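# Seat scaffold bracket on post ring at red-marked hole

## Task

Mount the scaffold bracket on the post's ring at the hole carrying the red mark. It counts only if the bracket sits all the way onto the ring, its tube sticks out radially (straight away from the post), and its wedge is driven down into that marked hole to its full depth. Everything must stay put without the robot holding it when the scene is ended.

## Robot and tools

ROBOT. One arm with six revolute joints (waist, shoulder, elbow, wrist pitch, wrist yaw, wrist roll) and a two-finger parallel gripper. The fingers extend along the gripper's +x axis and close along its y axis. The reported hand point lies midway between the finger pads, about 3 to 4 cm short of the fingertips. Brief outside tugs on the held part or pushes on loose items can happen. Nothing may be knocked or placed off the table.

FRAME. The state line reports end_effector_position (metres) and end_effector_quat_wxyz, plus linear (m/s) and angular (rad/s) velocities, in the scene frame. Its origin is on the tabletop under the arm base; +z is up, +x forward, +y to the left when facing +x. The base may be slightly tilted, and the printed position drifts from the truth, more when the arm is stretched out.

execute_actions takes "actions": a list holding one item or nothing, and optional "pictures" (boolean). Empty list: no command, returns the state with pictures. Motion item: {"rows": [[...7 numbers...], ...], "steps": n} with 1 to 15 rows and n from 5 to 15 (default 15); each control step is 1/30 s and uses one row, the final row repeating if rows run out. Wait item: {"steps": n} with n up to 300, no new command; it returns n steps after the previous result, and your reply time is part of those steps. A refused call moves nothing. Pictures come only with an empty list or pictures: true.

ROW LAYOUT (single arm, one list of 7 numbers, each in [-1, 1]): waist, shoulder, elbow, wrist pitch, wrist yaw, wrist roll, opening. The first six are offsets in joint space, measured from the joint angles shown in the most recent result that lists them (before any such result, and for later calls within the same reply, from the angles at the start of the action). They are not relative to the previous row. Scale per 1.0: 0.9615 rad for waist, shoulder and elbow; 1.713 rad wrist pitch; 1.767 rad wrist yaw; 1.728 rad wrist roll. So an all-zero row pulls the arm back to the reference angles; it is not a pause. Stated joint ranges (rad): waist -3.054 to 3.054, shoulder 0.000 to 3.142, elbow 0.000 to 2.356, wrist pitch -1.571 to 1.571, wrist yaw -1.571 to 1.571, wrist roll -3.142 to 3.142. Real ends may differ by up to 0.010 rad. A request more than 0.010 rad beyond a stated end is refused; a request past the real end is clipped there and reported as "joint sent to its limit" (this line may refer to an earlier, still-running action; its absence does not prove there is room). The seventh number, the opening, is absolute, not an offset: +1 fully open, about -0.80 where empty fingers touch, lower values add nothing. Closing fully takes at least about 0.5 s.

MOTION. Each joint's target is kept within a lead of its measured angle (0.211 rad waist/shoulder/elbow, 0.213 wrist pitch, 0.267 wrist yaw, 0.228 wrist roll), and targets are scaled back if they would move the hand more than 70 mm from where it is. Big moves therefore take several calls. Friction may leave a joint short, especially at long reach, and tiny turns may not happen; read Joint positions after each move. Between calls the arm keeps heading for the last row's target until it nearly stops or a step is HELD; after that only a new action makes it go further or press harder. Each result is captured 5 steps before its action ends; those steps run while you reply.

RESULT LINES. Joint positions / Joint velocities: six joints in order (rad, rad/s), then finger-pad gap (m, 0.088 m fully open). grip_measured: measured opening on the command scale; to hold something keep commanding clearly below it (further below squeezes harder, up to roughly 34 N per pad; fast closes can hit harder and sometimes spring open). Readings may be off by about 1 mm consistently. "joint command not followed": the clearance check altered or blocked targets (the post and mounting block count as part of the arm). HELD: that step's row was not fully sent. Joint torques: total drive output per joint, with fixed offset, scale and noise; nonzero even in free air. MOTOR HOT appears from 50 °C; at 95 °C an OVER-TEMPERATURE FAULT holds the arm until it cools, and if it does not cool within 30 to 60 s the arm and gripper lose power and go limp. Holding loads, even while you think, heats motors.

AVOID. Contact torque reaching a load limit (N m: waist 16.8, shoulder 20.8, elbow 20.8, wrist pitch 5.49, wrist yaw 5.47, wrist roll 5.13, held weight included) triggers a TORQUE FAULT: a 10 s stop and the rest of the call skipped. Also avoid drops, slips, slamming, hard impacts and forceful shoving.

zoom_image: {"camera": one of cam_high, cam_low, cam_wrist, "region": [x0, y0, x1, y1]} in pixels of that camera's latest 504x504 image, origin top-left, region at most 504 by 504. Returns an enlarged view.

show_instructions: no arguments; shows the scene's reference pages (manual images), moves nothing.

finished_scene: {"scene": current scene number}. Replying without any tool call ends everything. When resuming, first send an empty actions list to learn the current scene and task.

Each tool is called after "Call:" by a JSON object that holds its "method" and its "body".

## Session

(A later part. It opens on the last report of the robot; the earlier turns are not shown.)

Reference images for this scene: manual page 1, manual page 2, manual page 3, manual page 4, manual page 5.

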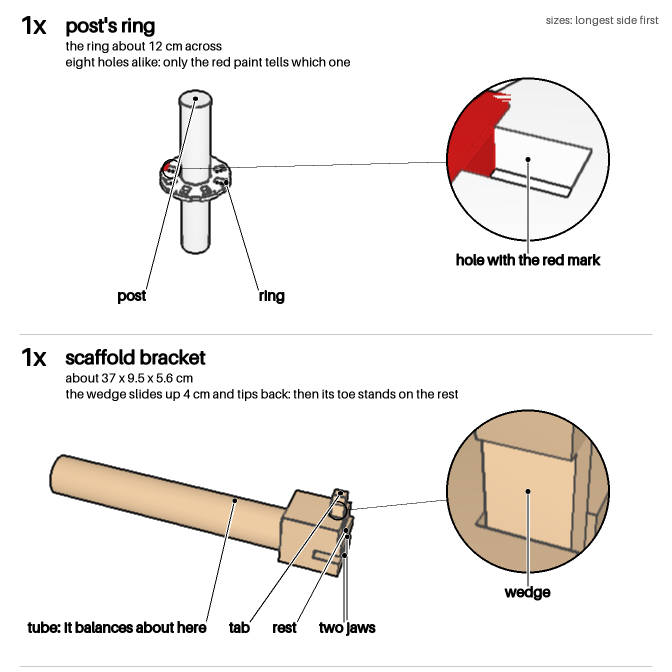

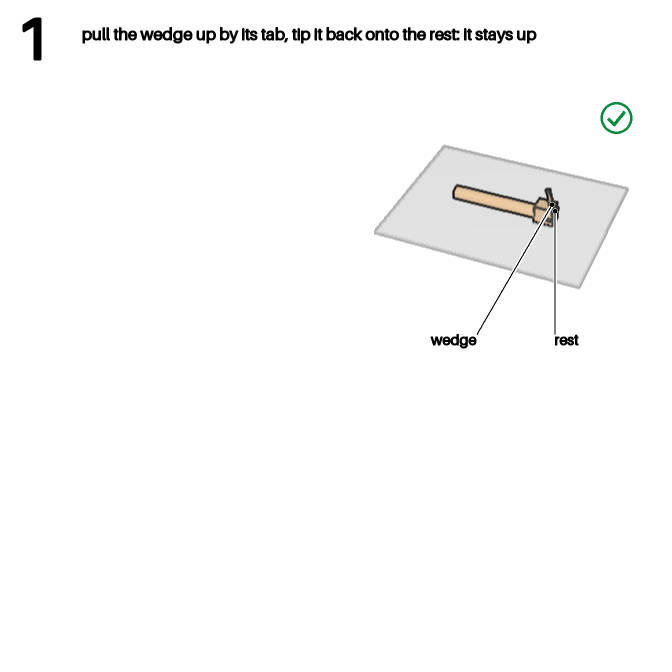

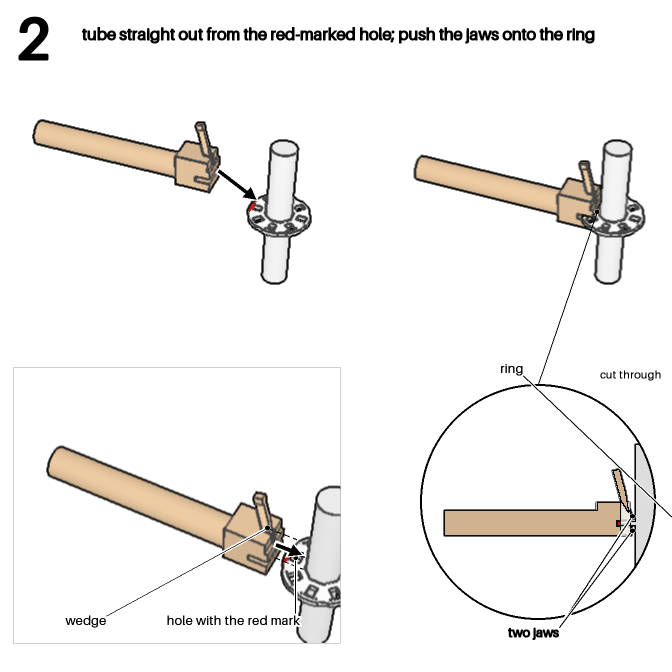

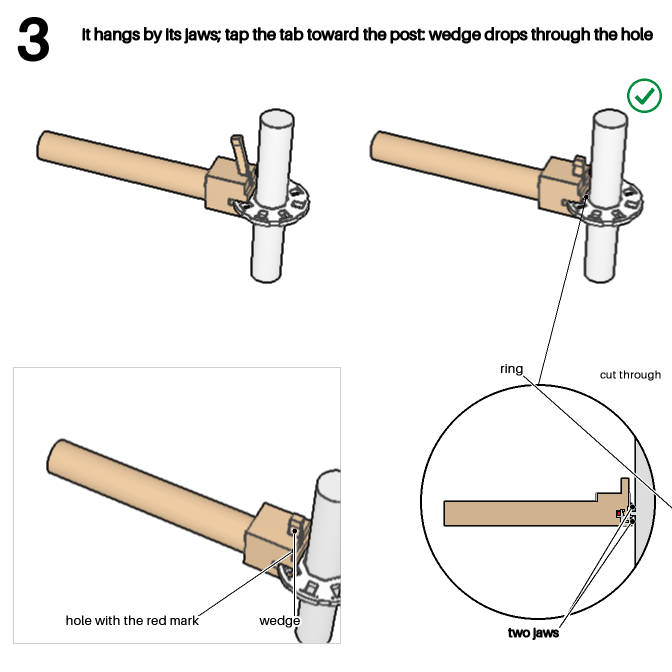

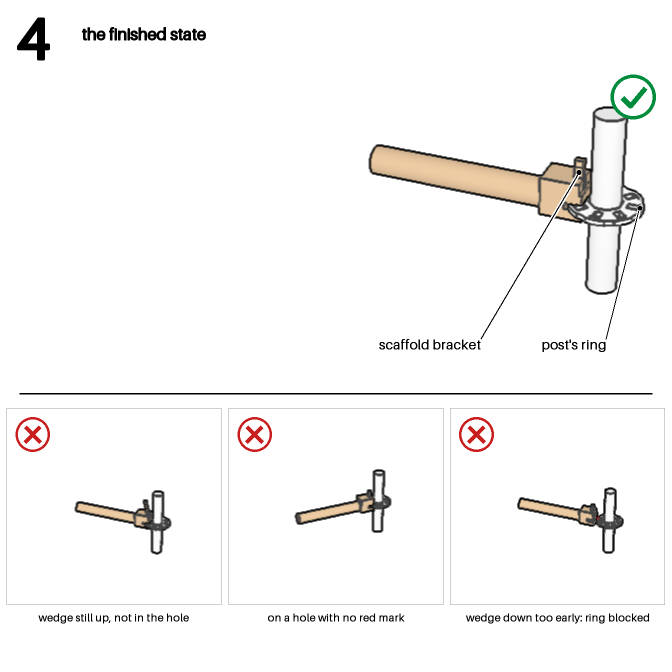

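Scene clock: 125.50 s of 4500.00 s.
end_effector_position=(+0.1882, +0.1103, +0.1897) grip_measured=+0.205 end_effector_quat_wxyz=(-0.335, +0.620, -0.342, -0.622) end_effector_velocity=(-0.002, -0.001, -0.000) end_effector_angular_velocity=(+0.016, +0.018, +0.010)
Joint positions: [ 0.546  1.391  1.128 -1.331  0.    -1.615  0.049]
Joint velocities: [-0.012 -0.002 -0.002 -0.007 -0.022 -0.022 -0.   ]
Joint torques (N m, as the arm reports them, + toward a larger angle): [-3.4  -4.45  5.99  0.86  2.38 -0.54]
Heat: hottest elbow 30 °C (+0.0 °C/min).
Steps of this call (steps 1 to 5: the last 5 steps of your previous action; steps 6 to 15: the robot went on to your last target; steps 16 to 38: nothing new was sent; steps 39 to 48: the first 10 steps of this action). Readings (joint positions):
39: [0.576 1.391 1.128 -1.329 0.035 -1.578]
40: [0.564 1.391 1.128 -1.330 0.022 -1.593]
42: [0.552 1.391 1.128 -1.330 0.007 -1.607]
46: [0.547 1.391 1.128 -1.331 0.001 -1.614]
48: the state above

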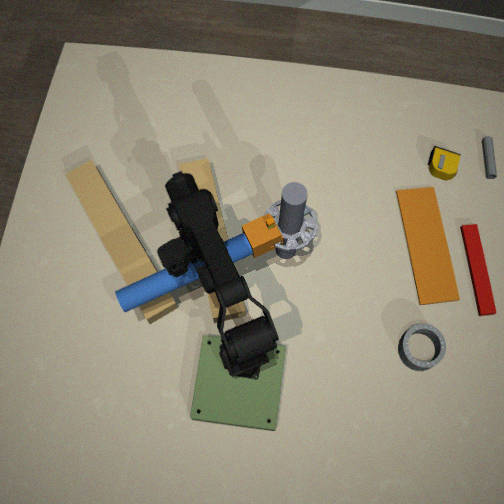

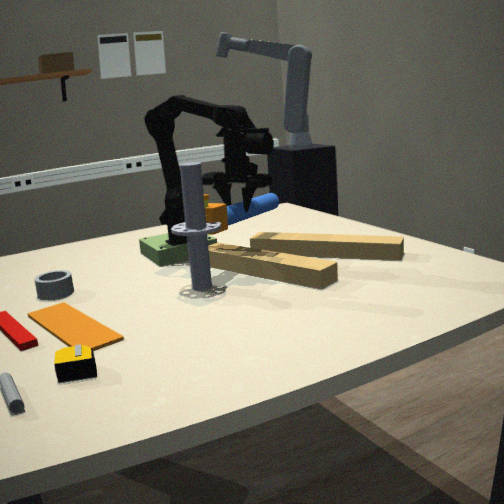

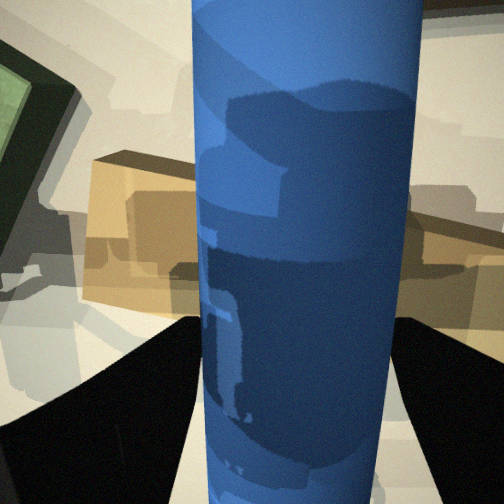

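The tab has dropped. Check the side view.

Call:
{"method": "zoom_image", "body": {"camera": "cam_low", "region": [150, 120, 290, 250]}}

Call:
{"method": "execute_actions", "body": {"actions": [{"rows":[[0.03,0,0.012,0,0.02,0.025,-1]],"steps":12}]}}

Call:
{"method": "execute_actions", "body": {"actions": [{"rows":[[0,0,0.012,0,0,0,0.95]],"steps":15}], "pictures": true}}

Call:
{"method": "zoom_image", "body": {"camera": "cam_low", "region": [150, 120, 290, 250]}}

Region (150, 120, 290, 250) of cam_low's 504x504 image, scaled by 3.600, with more detail than that image has; it fills the top 468 rows of this view, and the rest is white.

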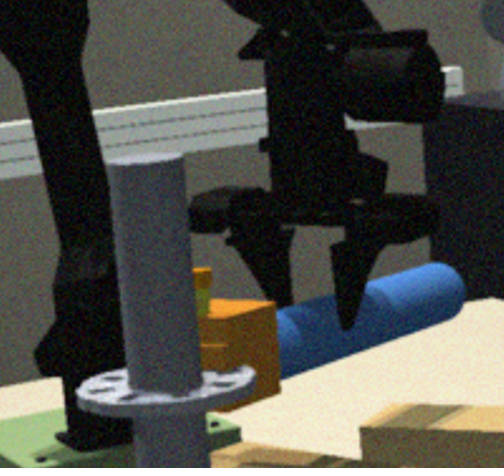

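Scene clock: 126.93 s of 4500.00 s.
end_effector_position=(+0.1876, +0.1113, +0.1898) grip_measured=+0.204 end_effector_quat_wxyz=(-0.329, +0.629, -0.347, -0.612) end_effector_velocity=(-0.002, +0.001, +0.002) end_effector_angular_velocity=(-0.018, -0.014, +0.015)
Joint positions: [ 0.572  1.391  1.128 -1.331  0.031 -1.589  0.049]
Joint velocities: [ 0.022 -0.007  0.002 -0.007  0.022  0.007 -0.   ]
Joint torques (N m, as the arm reports them, + toward a larger angle): [ 0.04 -4.76  5.59  0.46  0.13  0.41]
Heat: hottest elbow 30 °C (+0.0 °C/min).
Steps of this call (steps 1 to 5: the last 5 steps of your previous action; steps 6 to 15: the robot went on to your last target; steps 16 to 36: nothing new was sent; steps 37 to 43: the first 7 steps of this action). Readings (joint positions):
37: [0.549 1.391 1.128 -1.331 0.003 -1.614]
38: [0.558 1.391 1.128 -1.331 0.014 -1.604]
40: [0.568 1.391 1.128 -1.331 0.027 -1.594]
43: the state above

Scene clock: 127.43 s of 4500.00 s.
end_effector_position=(+0.1877, +0.1114, +0.1898) grip_measured=+0.223 end_effector_quat_wxyz=(-0.329, +0.630, -0.347, -0.612) end_effector_velocity=(-0.001, +0.000, +0.003) end_effector_angular_velocity=(+0.010, -0.002, +0.005)
Joint positions: [ 0.574  1.391  1.128 -1.33   0.033 -1.586  0.05 ]
Joint velocities: [-0.002 -0.007  0.007 -0.007 -0.007 -0.007  0.064]
Joint torques (N m, as the arm reports them, + toward a larger angle): [-0.12 -4.78  5.56  0.43 -0.11 -0.01]
Heat: hottest elbow 30 °C (+0.0 °C/min).
Steps of this call (steps 1 to 5: the last 5 steps of your previous action; steps 6 to 15: the first 10 steps of this action, its rows measured from where the robot was after step 5). Readings (joint positions):
5: [0.574 1.391 1.128 -1.330 0.033 -1.587]
6: [0.574 1.391 1.128 -1.330 0.033 -1.586]
7: [0.574 1.391 1.128 -1.330 0.033 -1.586]
9: [0.574 1.391 1.128 -1.330 0.033 -1.586]
13: [0.574 1.391 1.128 -1.330 0.033 -1.586]
15: the state above

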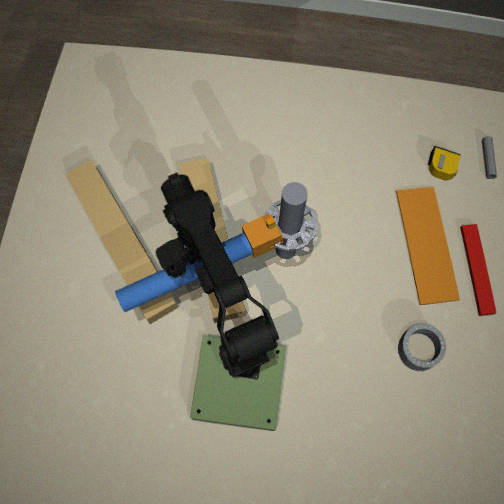

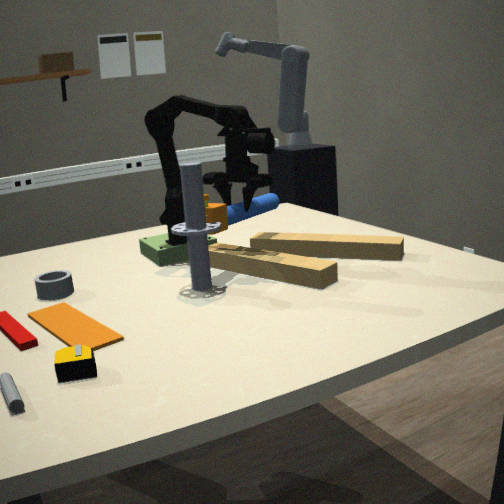

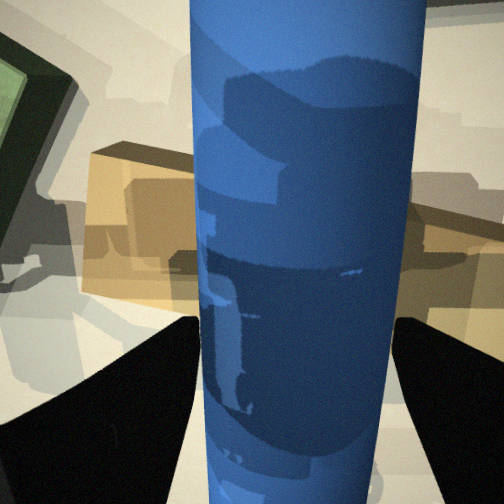

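Region (150, 120, 290, 250) of cam_low's 504x504 image, scaled by 3.600, with more detail than that image has; it fills the top 468 rows of this view, and the rest is white.

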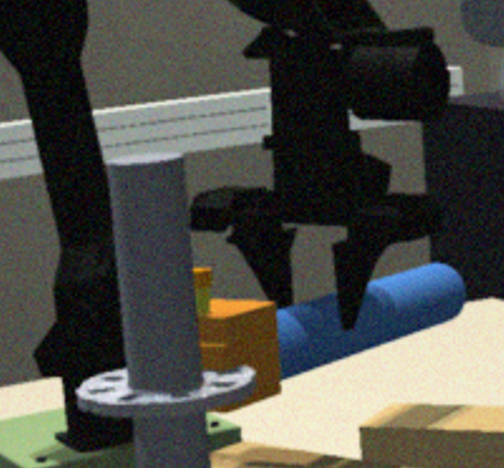

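Call:
{"method": "execute_actions", "body": {"actions": [{"rows":[[0,0,0.27,-0.13,0,0,0.95]],"steps":15}]}}

Scene clock: 127.97 s of 4500.00 s.
end_effector_position=(+0.1879, +0.1117, +0.2538) grip_measured=+0.950 end_effector_quat_wxyz=(-0.343, +0.637, -0.334, -0.604) end_effector_velocity=(-0.014, -0.008, -0.012) end_effector_angular_velocity=(-0.073, +0.130, +0.005)
Joint positions: [ 0.574  1.385  1.379 -1.543  0.033 -1.586  0.086]
Joint velocities: [-0.002  0.051 -0.002 -0.095 -0.007 -0.007 -0.   ]
Joint torques (N m, as the arm reports them, + toward a larger angle): [-0.07 -4.2   5.09  0.27 -0.12  0.01]
Heat: hottest elbow 30 °C (+0.0 °C/min).
Steps of this call (steps 1 to 5: the last 5 steps of your previous action; step 6: the robot went on to your last target; steps 7 to 16: the first 10 steps of this action). Readings (joint positions):
7: [0.574 1.394 1.161 -1.374 0.033 -1.587]
8: [0.574 1.405 1.211 -1.445 0.033 -1.587]
10: [0.574 1.401 1.306 -1.488 0.033 -1.586]
14: [0.574 1.383 1.378 -1.539 0.033 -1.586]
16: the state above

Call:
{"method": "execute_actions", "body": {"actions": [{"rows":[[-0.1,0.068,0.19,-0.004,0.157,-0.228,-0.9],[-0.15,0.068,0.19,-0.004,0.157,-0.228,-0.9],[-0.2,0.068,0.19,-0.004,0.157,-0.228,-0.9],[-0.2,0.068,0.19,-0.004,0.157,-0.228,-0.9],[-0.2,0.068,0.19,-0.004,0.157,-0.228,-0.9],[-0.3,0.068,0.19,-0.004,0.157,-0.228,-0.9],[-0.424,0.068,0.19,-0.004,0.157,-0.228,-0.9]],"steps":15}]}}

Call:
{"method": "execute_actions", "body": {"actions": [{"steps":12}], "pictures": true}}

Scene clock: 128.73 s of 4500.00 s.
end_effector_position=(+0.2521, +0.0024, +0.2929) grip_measured=-0.211 end_effector_quat_wxyz=(-0.287, +0.717, -0.387, -0.504) end_effector_velocity=(+0.009, -0.219, -0.005) end_effector_angular_velocity=(-0.114, +0.082, -0.643)
Joint positions: [ 0.21   1.443  1.552 -1.548  0.306 -1.963  0.029]
Joint velocities: [-0.818  0.037  0.002 -0.007  0.081 -0.198 -0.175]
Joint torques (N m, as the arm reports them, + toward a larger angle): [ 2.08 -4.64  5.27  0.53 -0.02 -0.08]
Heat: hottest elbow 30 °C (+0.0 °C/min).
Steps of this call (steps 1 to 5: the last 5 steps of your previous action; steps 6 to 13: the robot went on to your last target; steps 14 to 23: the first 10 steps of this action). Readings (joint positions):
14: [0.567 1.396 1.404 -1.564 0.078 -1.638]
15: [0.540 1.414 1.445 -1.565 0.153 -1.707]
17: [0.456 1.436 1.513 -1.538 0.239 -1.832]
21: [0.294 1.440 1.550 -1.548 0.289 -1.945]
23: the state above

Scene clock: 129.13 s of 4500.00 s.
end_effector_position=(+0.2525, -0.0081, +0.2931) grip_measured=-0.785 end_effector_quat_wxyz=(-0.291, +0.712, -0.398, -0.501) end_effector_velocity=(-0.001, -0.005, -0.000) end_effector_angular_velocity=(-0.025, +0.011, -0.004)
Joint positions: [ 0.169  1.444  1.554 -1.548  0.307 -1.978  0.001]
Joint velocities: [-0.007  0.002 -0.002 -0.007  0.022 -0.007 -0.   ]
Joint torques (N m, as the arm reports them, + toward a larger angle): [-0.26 -4.4   5.23  0.53  0.22 -0.08]
Heat: hottest elbow 30 °C (+0.0 °C/min).
Kept back: nothing.
Steps of this call (steps 1 to 5: the last 5 steps of your previous action; steps 6 to 12: the robot went on to your last target). Readings (joint positions):
1: [0.189 1.444 1.552 -1.548 0.307 -1.968]
2: [0.179 1.444 1.552 -1.548 0.307 -1.971]
4: [0.173 1.444 1.552 -1.548 0.307 -1.975]
8: [0.170 1.444 1.554 -1.548 0.307 -1.977]
12: the state above

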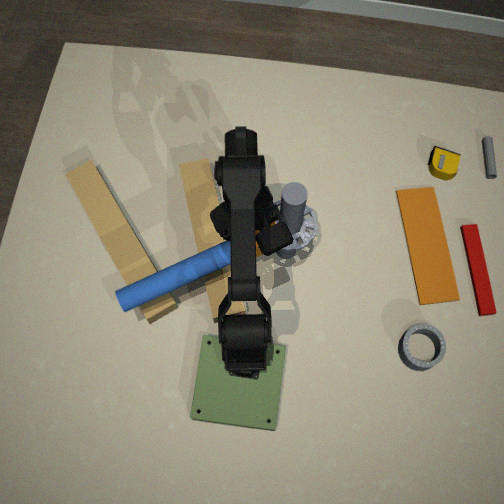

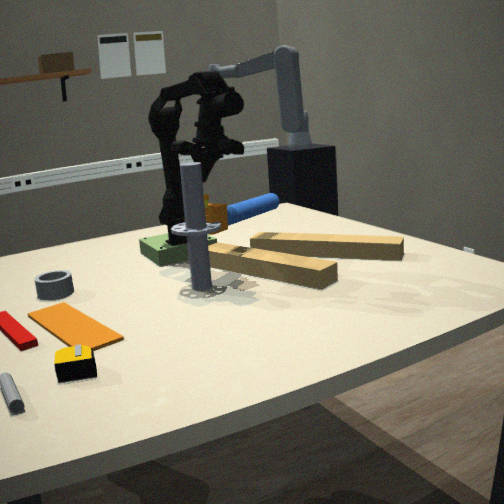

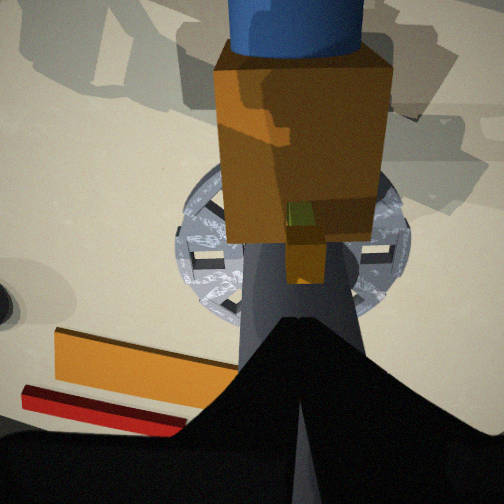

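Call:
{"method": "execute_actions", "body": {"actions": [{"rows":[[0,-0.004,-0.087,0.063,0,0,-0.9]],"steps":15}], "pictures": true}}

Call:
{"method": "zoom_image", "body": {"camera": "cam_low", "region": [150, 120, 290, 250]}}

Scene clock: 129.83 s of 4500.00 s.
end_effector_position=(+0.2639, -0.0064, +0.2771) grip_measured=-0.785 end_effector_quat_wxyz=(-0.299, +0.718, -0.392, -0.490) end_effector_velocity=(+0.003, +0.000, +0.002) end_effector_angular_velocity=(-0.002, -0.030, -0.006)
Joint positions: [ 0.169  1.441  1.48  -1.445  0.307 -1.979  0.001]
Joint velocities: [ 0.002 -0.007 -0.002  0.022  0.007  0.007 -0.   ]
Joint torques (N m, as the arm reports them, + toward a larger angle): [-0.03 -5.29  3.78  0.94  0.1  -0.01]
Heat: hottest elbow 30 °C (+0.0 °C/min).
Steps of this call (steps 1 to 11: the robot went on to your last target; steps 12 to 21: the first 10 steps of this action). Readings (joint positions):
12: [0.169 1.443 1.543 -1.530 0.307 -1.979]
13: [0.169 1.438 1.526 -1.499 0.307 -1.979]
15: [0.169 1.439 1.500 -1.468 0.307 -1.979]
19: [0.169 1.441 1.480 -1.450 0.307 -1.979]
21: the state above

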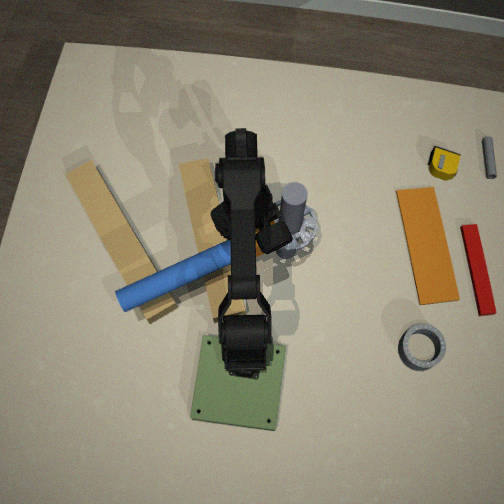

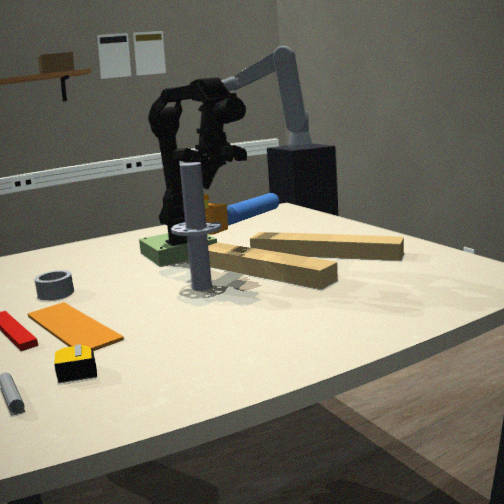

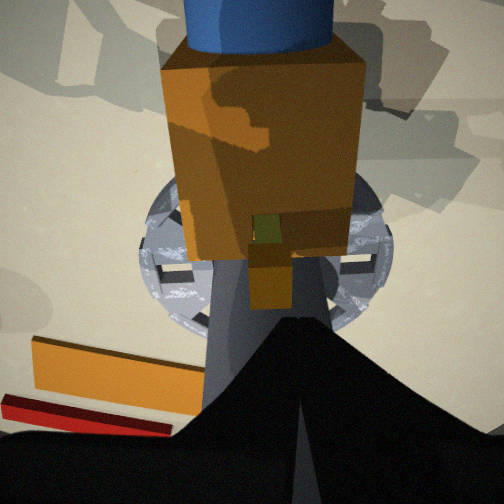

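Region (150, 120, 290, 250) of cam_low's 504x504 image, scaled by 3.600, with more detail than that image has; it fills the top 468 rows of this view, and the rest is white.

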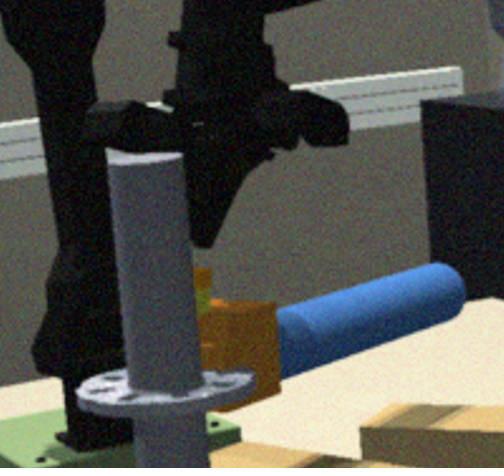

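Call:
{"method": "execute_actions", "body": {"actions": [{"rows":[[0,-0.04,-0.064,0.017,0,0,-0.9]],"steps":15}], "pictures": true}}

Call:
{"method": "zoom_image", "body": {"camera": "cam_low", "region": [150, 120, 290, 250]}}

Scene clock: 130.77 s of 4500.00 s.
end_effector_position=(+0.2582, -0.0072, +0.2711) grip_measured=-0.785 end_effector_quat_wxyz=(-0.300, +0.720, -0.392, -0.489) end_effector_velocity=(+0.000, +0.002, -0.000) end_effector_angular_velocity=(+0.006, -0.015, +0.024)
Joint positions: [ 0.169  1.41   1.428 -1.42   0.307 -1.979  0.001]
Joint velocities: [ 0.002 -0.017 -0.017  0.022 -0.007 -0.022 -0.   ]
Joint torques (N m, as the arm reports them, + toward a larger angle): [-0.02 -5.79  3.9   1.    0.11 -0.01]
Heat: hottest elbow 30 °C (+0.0 °C/min).
Steps of this call (steps 1 to 5: the last 5 steps of your previous action; steps 6 to 15: the robot went on to your last target; steps 16 to 18: nothing new was sent; steps 19 to 28: the first 10 steps of this action). Readings (joint positions):
19: [0.169 1.436 1.471 -1.434 0.307 -1.979]
20: [0.169 1.428 1.457 -1.426 0.307 -1.979]
22: [0.169 1.417 1.438 -1.426 0.307 -1.979]
26: [0.169 1.411 1.429 -1.421 0.307 -1.979]
28: the state above

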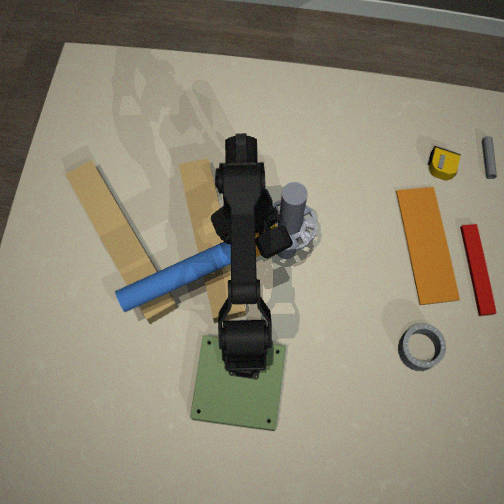

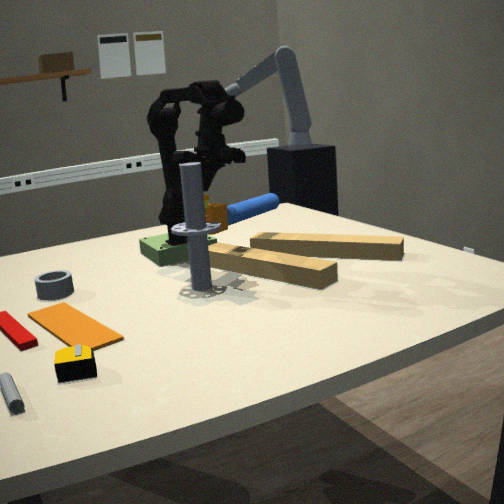

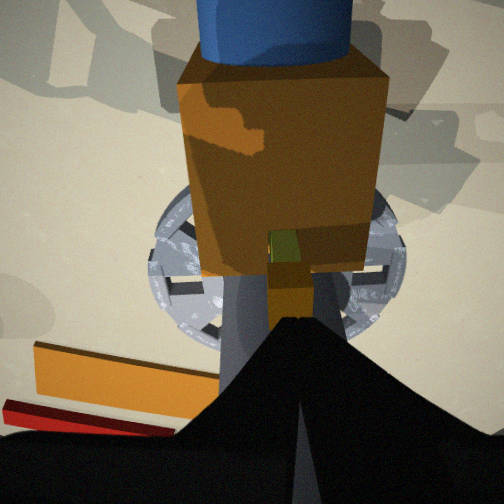

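Region (150, 120, 290, 250) of cam_low's 504x504 image, scaled by 3.600, with more detail than that image has; it fills the top 468 rows of this view, and the rest is white.

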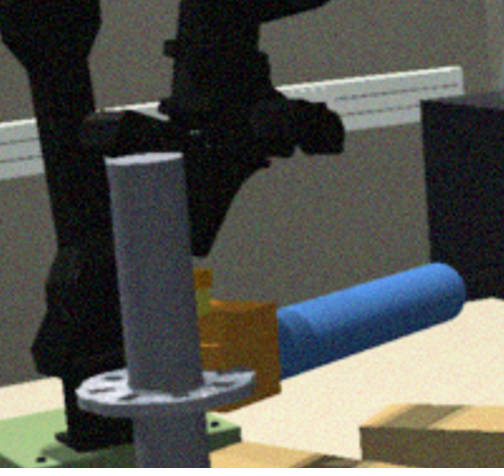

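Call:
{"method": "execute_actions", "body": {"actions": [{"rows":[[0,-0.021,-0.083,0.037,0,0,-0.9]],"steps":15}], "pictures": true}}

Call:
{"method": "zoom_image", "body": {"camera": "cam_low", "region": [150, 120, 290, 250]}}

Scene clock: 131.27 s of 4500.00 s.
end_effector_position=(+0.2579, -0.0076, +0.2615) grip_measured=-0.785 end_effector_quat_wxyz=(-0.303, +0.724, -0.389, -0.482) end_effector_velocity=(-0.002, -0.002, -0.003) end_effector_angular_velocity=(-0.009, +0.003, +0.003)
Joint positions: [ 0.17   1.386  1.367 -1.366  0.311 -1.979  0.001]
Joint velocities: [-0.002 -0.007 -0.017  0.007  0.007 -0.007 -0.   ]
Joint torques (N m, as the arm reports them, + toward a larger angle): [-0.12 -4.37  3.12  1.35 -0.05 -0.01]
Heat: hottest elbow 30 °C (+0.0 °C/min).
Steps of this call (steps 1 to 5: the last 5 steps of your previous action; steps 6 to 15: the first 10 steps of this action). Readings (joint positions):
6: [0.169 1.406 1.416 -1.404 0.307 -1.979]
7: [0.169 1.399 1.399 -1.386 0.307 -1.979]
9: [0.170 1.396 1.377 -1.378 0.310 -1.979]
13: [0.170 1.387 1.368 -1.367 0.311 -1.979]
15: the state above

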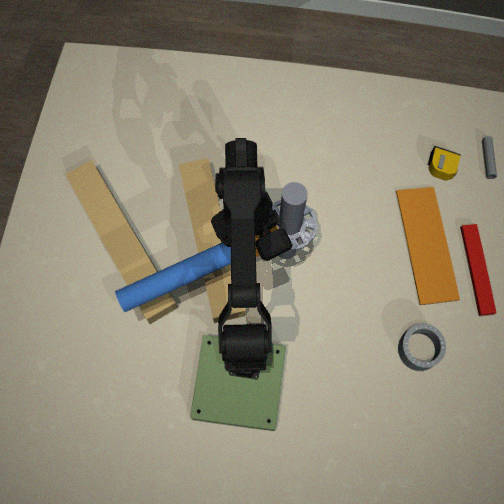

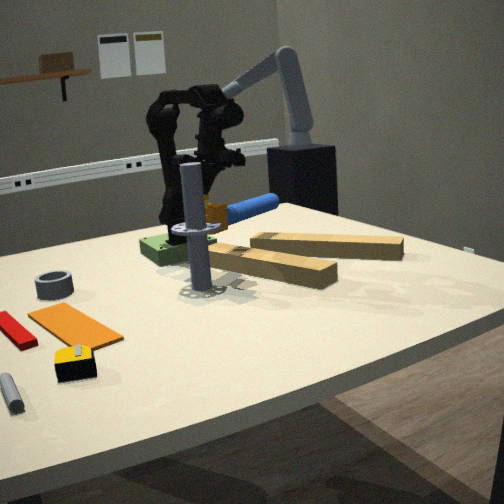

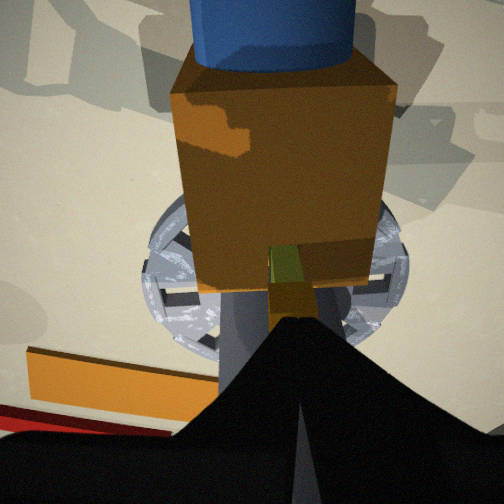

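Region (150, 120, 290, 250) of cam_low's 504x504 image, scaled by 3.600, with more detail than that image has; it fills the top 468 rows of this view, and the rest is white.

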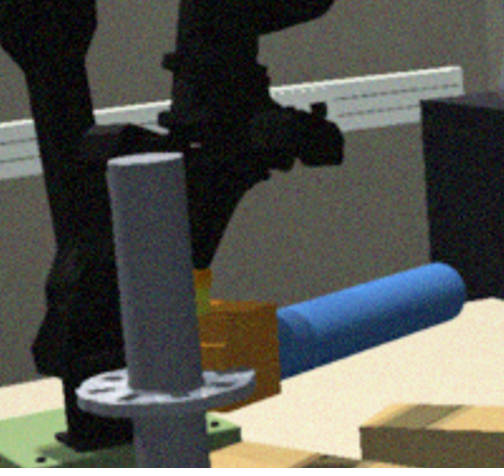

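Contact on tab top. Press more.

Call:
{"method": "execute_actions", "body": {"actions": [{"rows":[[0,-0.005,-0.07,0.035,0,0,-0.9]],"steps":15}], "pictures": true}}

Call:
{"method": "zoom_image", "body": {"camera": "cam_low", "region": [150, 120, 290, 250]}}

Scene clock: 131.77 s of 4500.00 s.
end_effector_position=(+0.2581, -0.0092, +0.2599) grip_measured=-0.785 end_effector_quat_wxyz=(-0.308, +0.732, -0.386, -0.469) end_effector_velocity=(+0.001, +0.002, +0.000) end_effector_angular_velocity=(+0.008, -0.019, +0.011)
Joint positions: [ 0.17   1.359  1.331 -1.325  0.322 -1.979  0.001]
Joint velocities: [ 0.002 -0.012 -0.012  0.022 -0.007 -0.007 -0.   ]
Joint torques (N m, as the arm reports them, + toward a larger angle): [ 0.01 -2.06  2.02  2.16 -0.39 -0.01]
Heat: hottest elbow 30 °C (+0.0 °C/min).
Steps of this call (steps 1 to 5: the last 5 steps of your previous action; steps 6 to 15: the first 10 steps of this action). Readings (joint positions):
6: [0.170 1.383 1.359 -1.358 0.315 -1.979]
7: [0.170 1.376 1.349 -1.346 0.320 -1.979]
9: [0.170 1.365 1.338 -1.334 0.321 -1.979]
13: [0.170 1.359 1.331 -1.326 0.322 -1.979]
15: the state above

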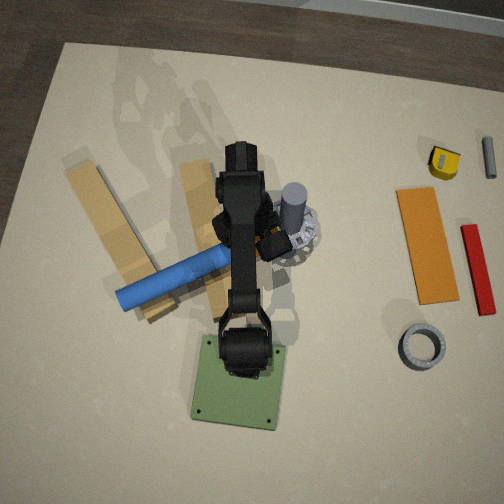

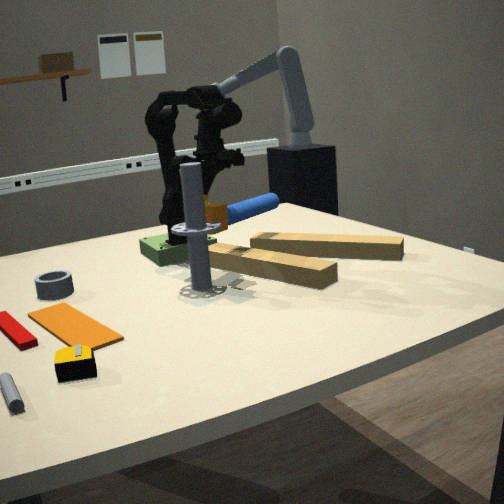

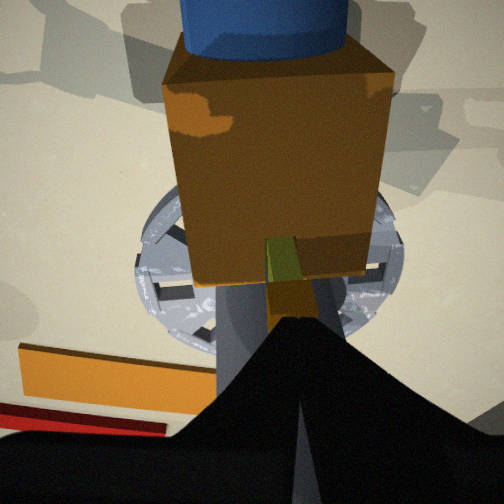

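Region (150, 120, 290, 250) of cam_low's 504x504 image, scaled by 3.600, with more detail than that image has; it fills the top 468 rows of this view, and the rest is white.

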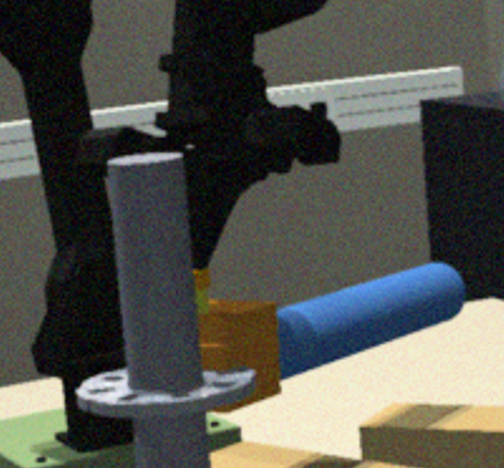

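Call:
{"method": "execute_actions", "body": {"actions": [{"rows":[[0,0.05,0.2,-0.1,0,0,-0.9]],"steps":15}], "pictures": true}}

Call:
{"method": "zoom_image", "body": {"camera": "cam_low", "region": [150, 120, 290, 250]}}

Scene clock: 132.30 s of 4500.00 s.
end_effector_position=(+0.2540, -0.0095, +0.2946) grip_measured=-0.785 end_effector_quat_wxyz=(-0.303, +0.727, -0.390, -0.477) end_effector_velocity=(-0.021, -0.005, -0.005) end_effector_angular_velocity=(-0.030, +0.118, +0.017)
Joint positions: [ 0.17   1.401  1.512 -1.488  0.319 -1.979  0.001]
Joint velocities: [-0.002  0.007  0.002 -0.11   0.007 -0.022 -0.   ]
Joint torques (N m, as the arm reports them, + toward a larger angle): [-0.08 -4.25  5.44  0.64  0.24 -0.01]
Heat: hottest elbow 30 °C (+0.0 °C/min).
Steps of this call (steps 1 to 5: the last 5 steps of your previous action; step 6: the robot went on to your last target; steps 7 to 16: the first 10 steps of this action). Readings (joint positions):
7: [0.170 1.364 1.358 -1.353 0.319 -1.979]
8: [0.170 1.383 1.401 -1.402 0.317 -1.979]
10: [0.170 1.400 1.464 -1.440 0.317 -1.979]
14: [0.170 1.400 1.510 -1.482 0.319 -1.979]
16: the state above

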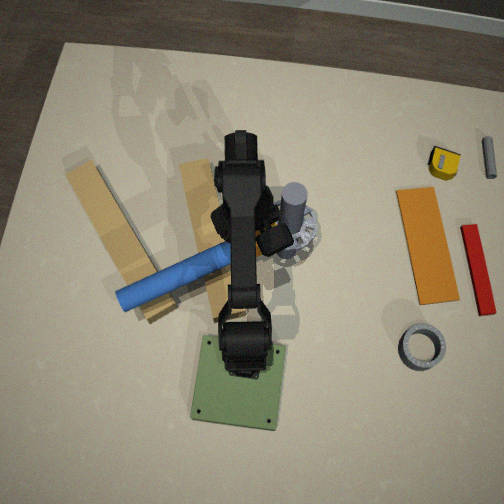

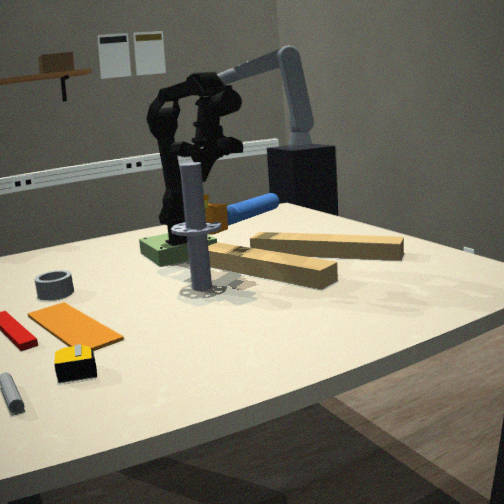

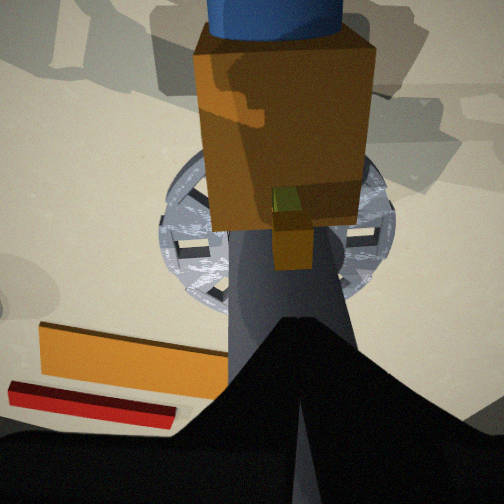

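Region (150, 120, 290, 250) of cam_low's 504x504 image, scaled by 3.600, with more detail than that image has; it fills the top 468 rows of this view, and the rest is white.

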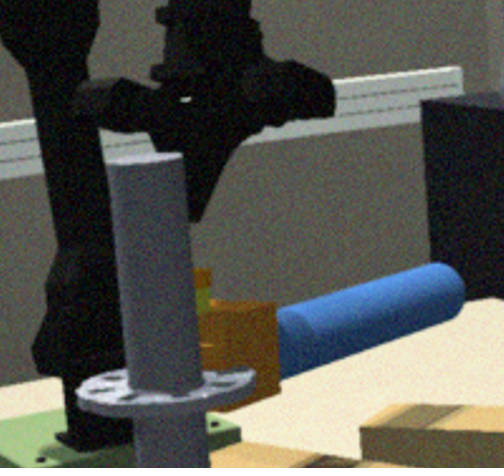

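Call:
{"method": "finished_scene", "body": {"scene": 2}}

The scene is finished: the task was done.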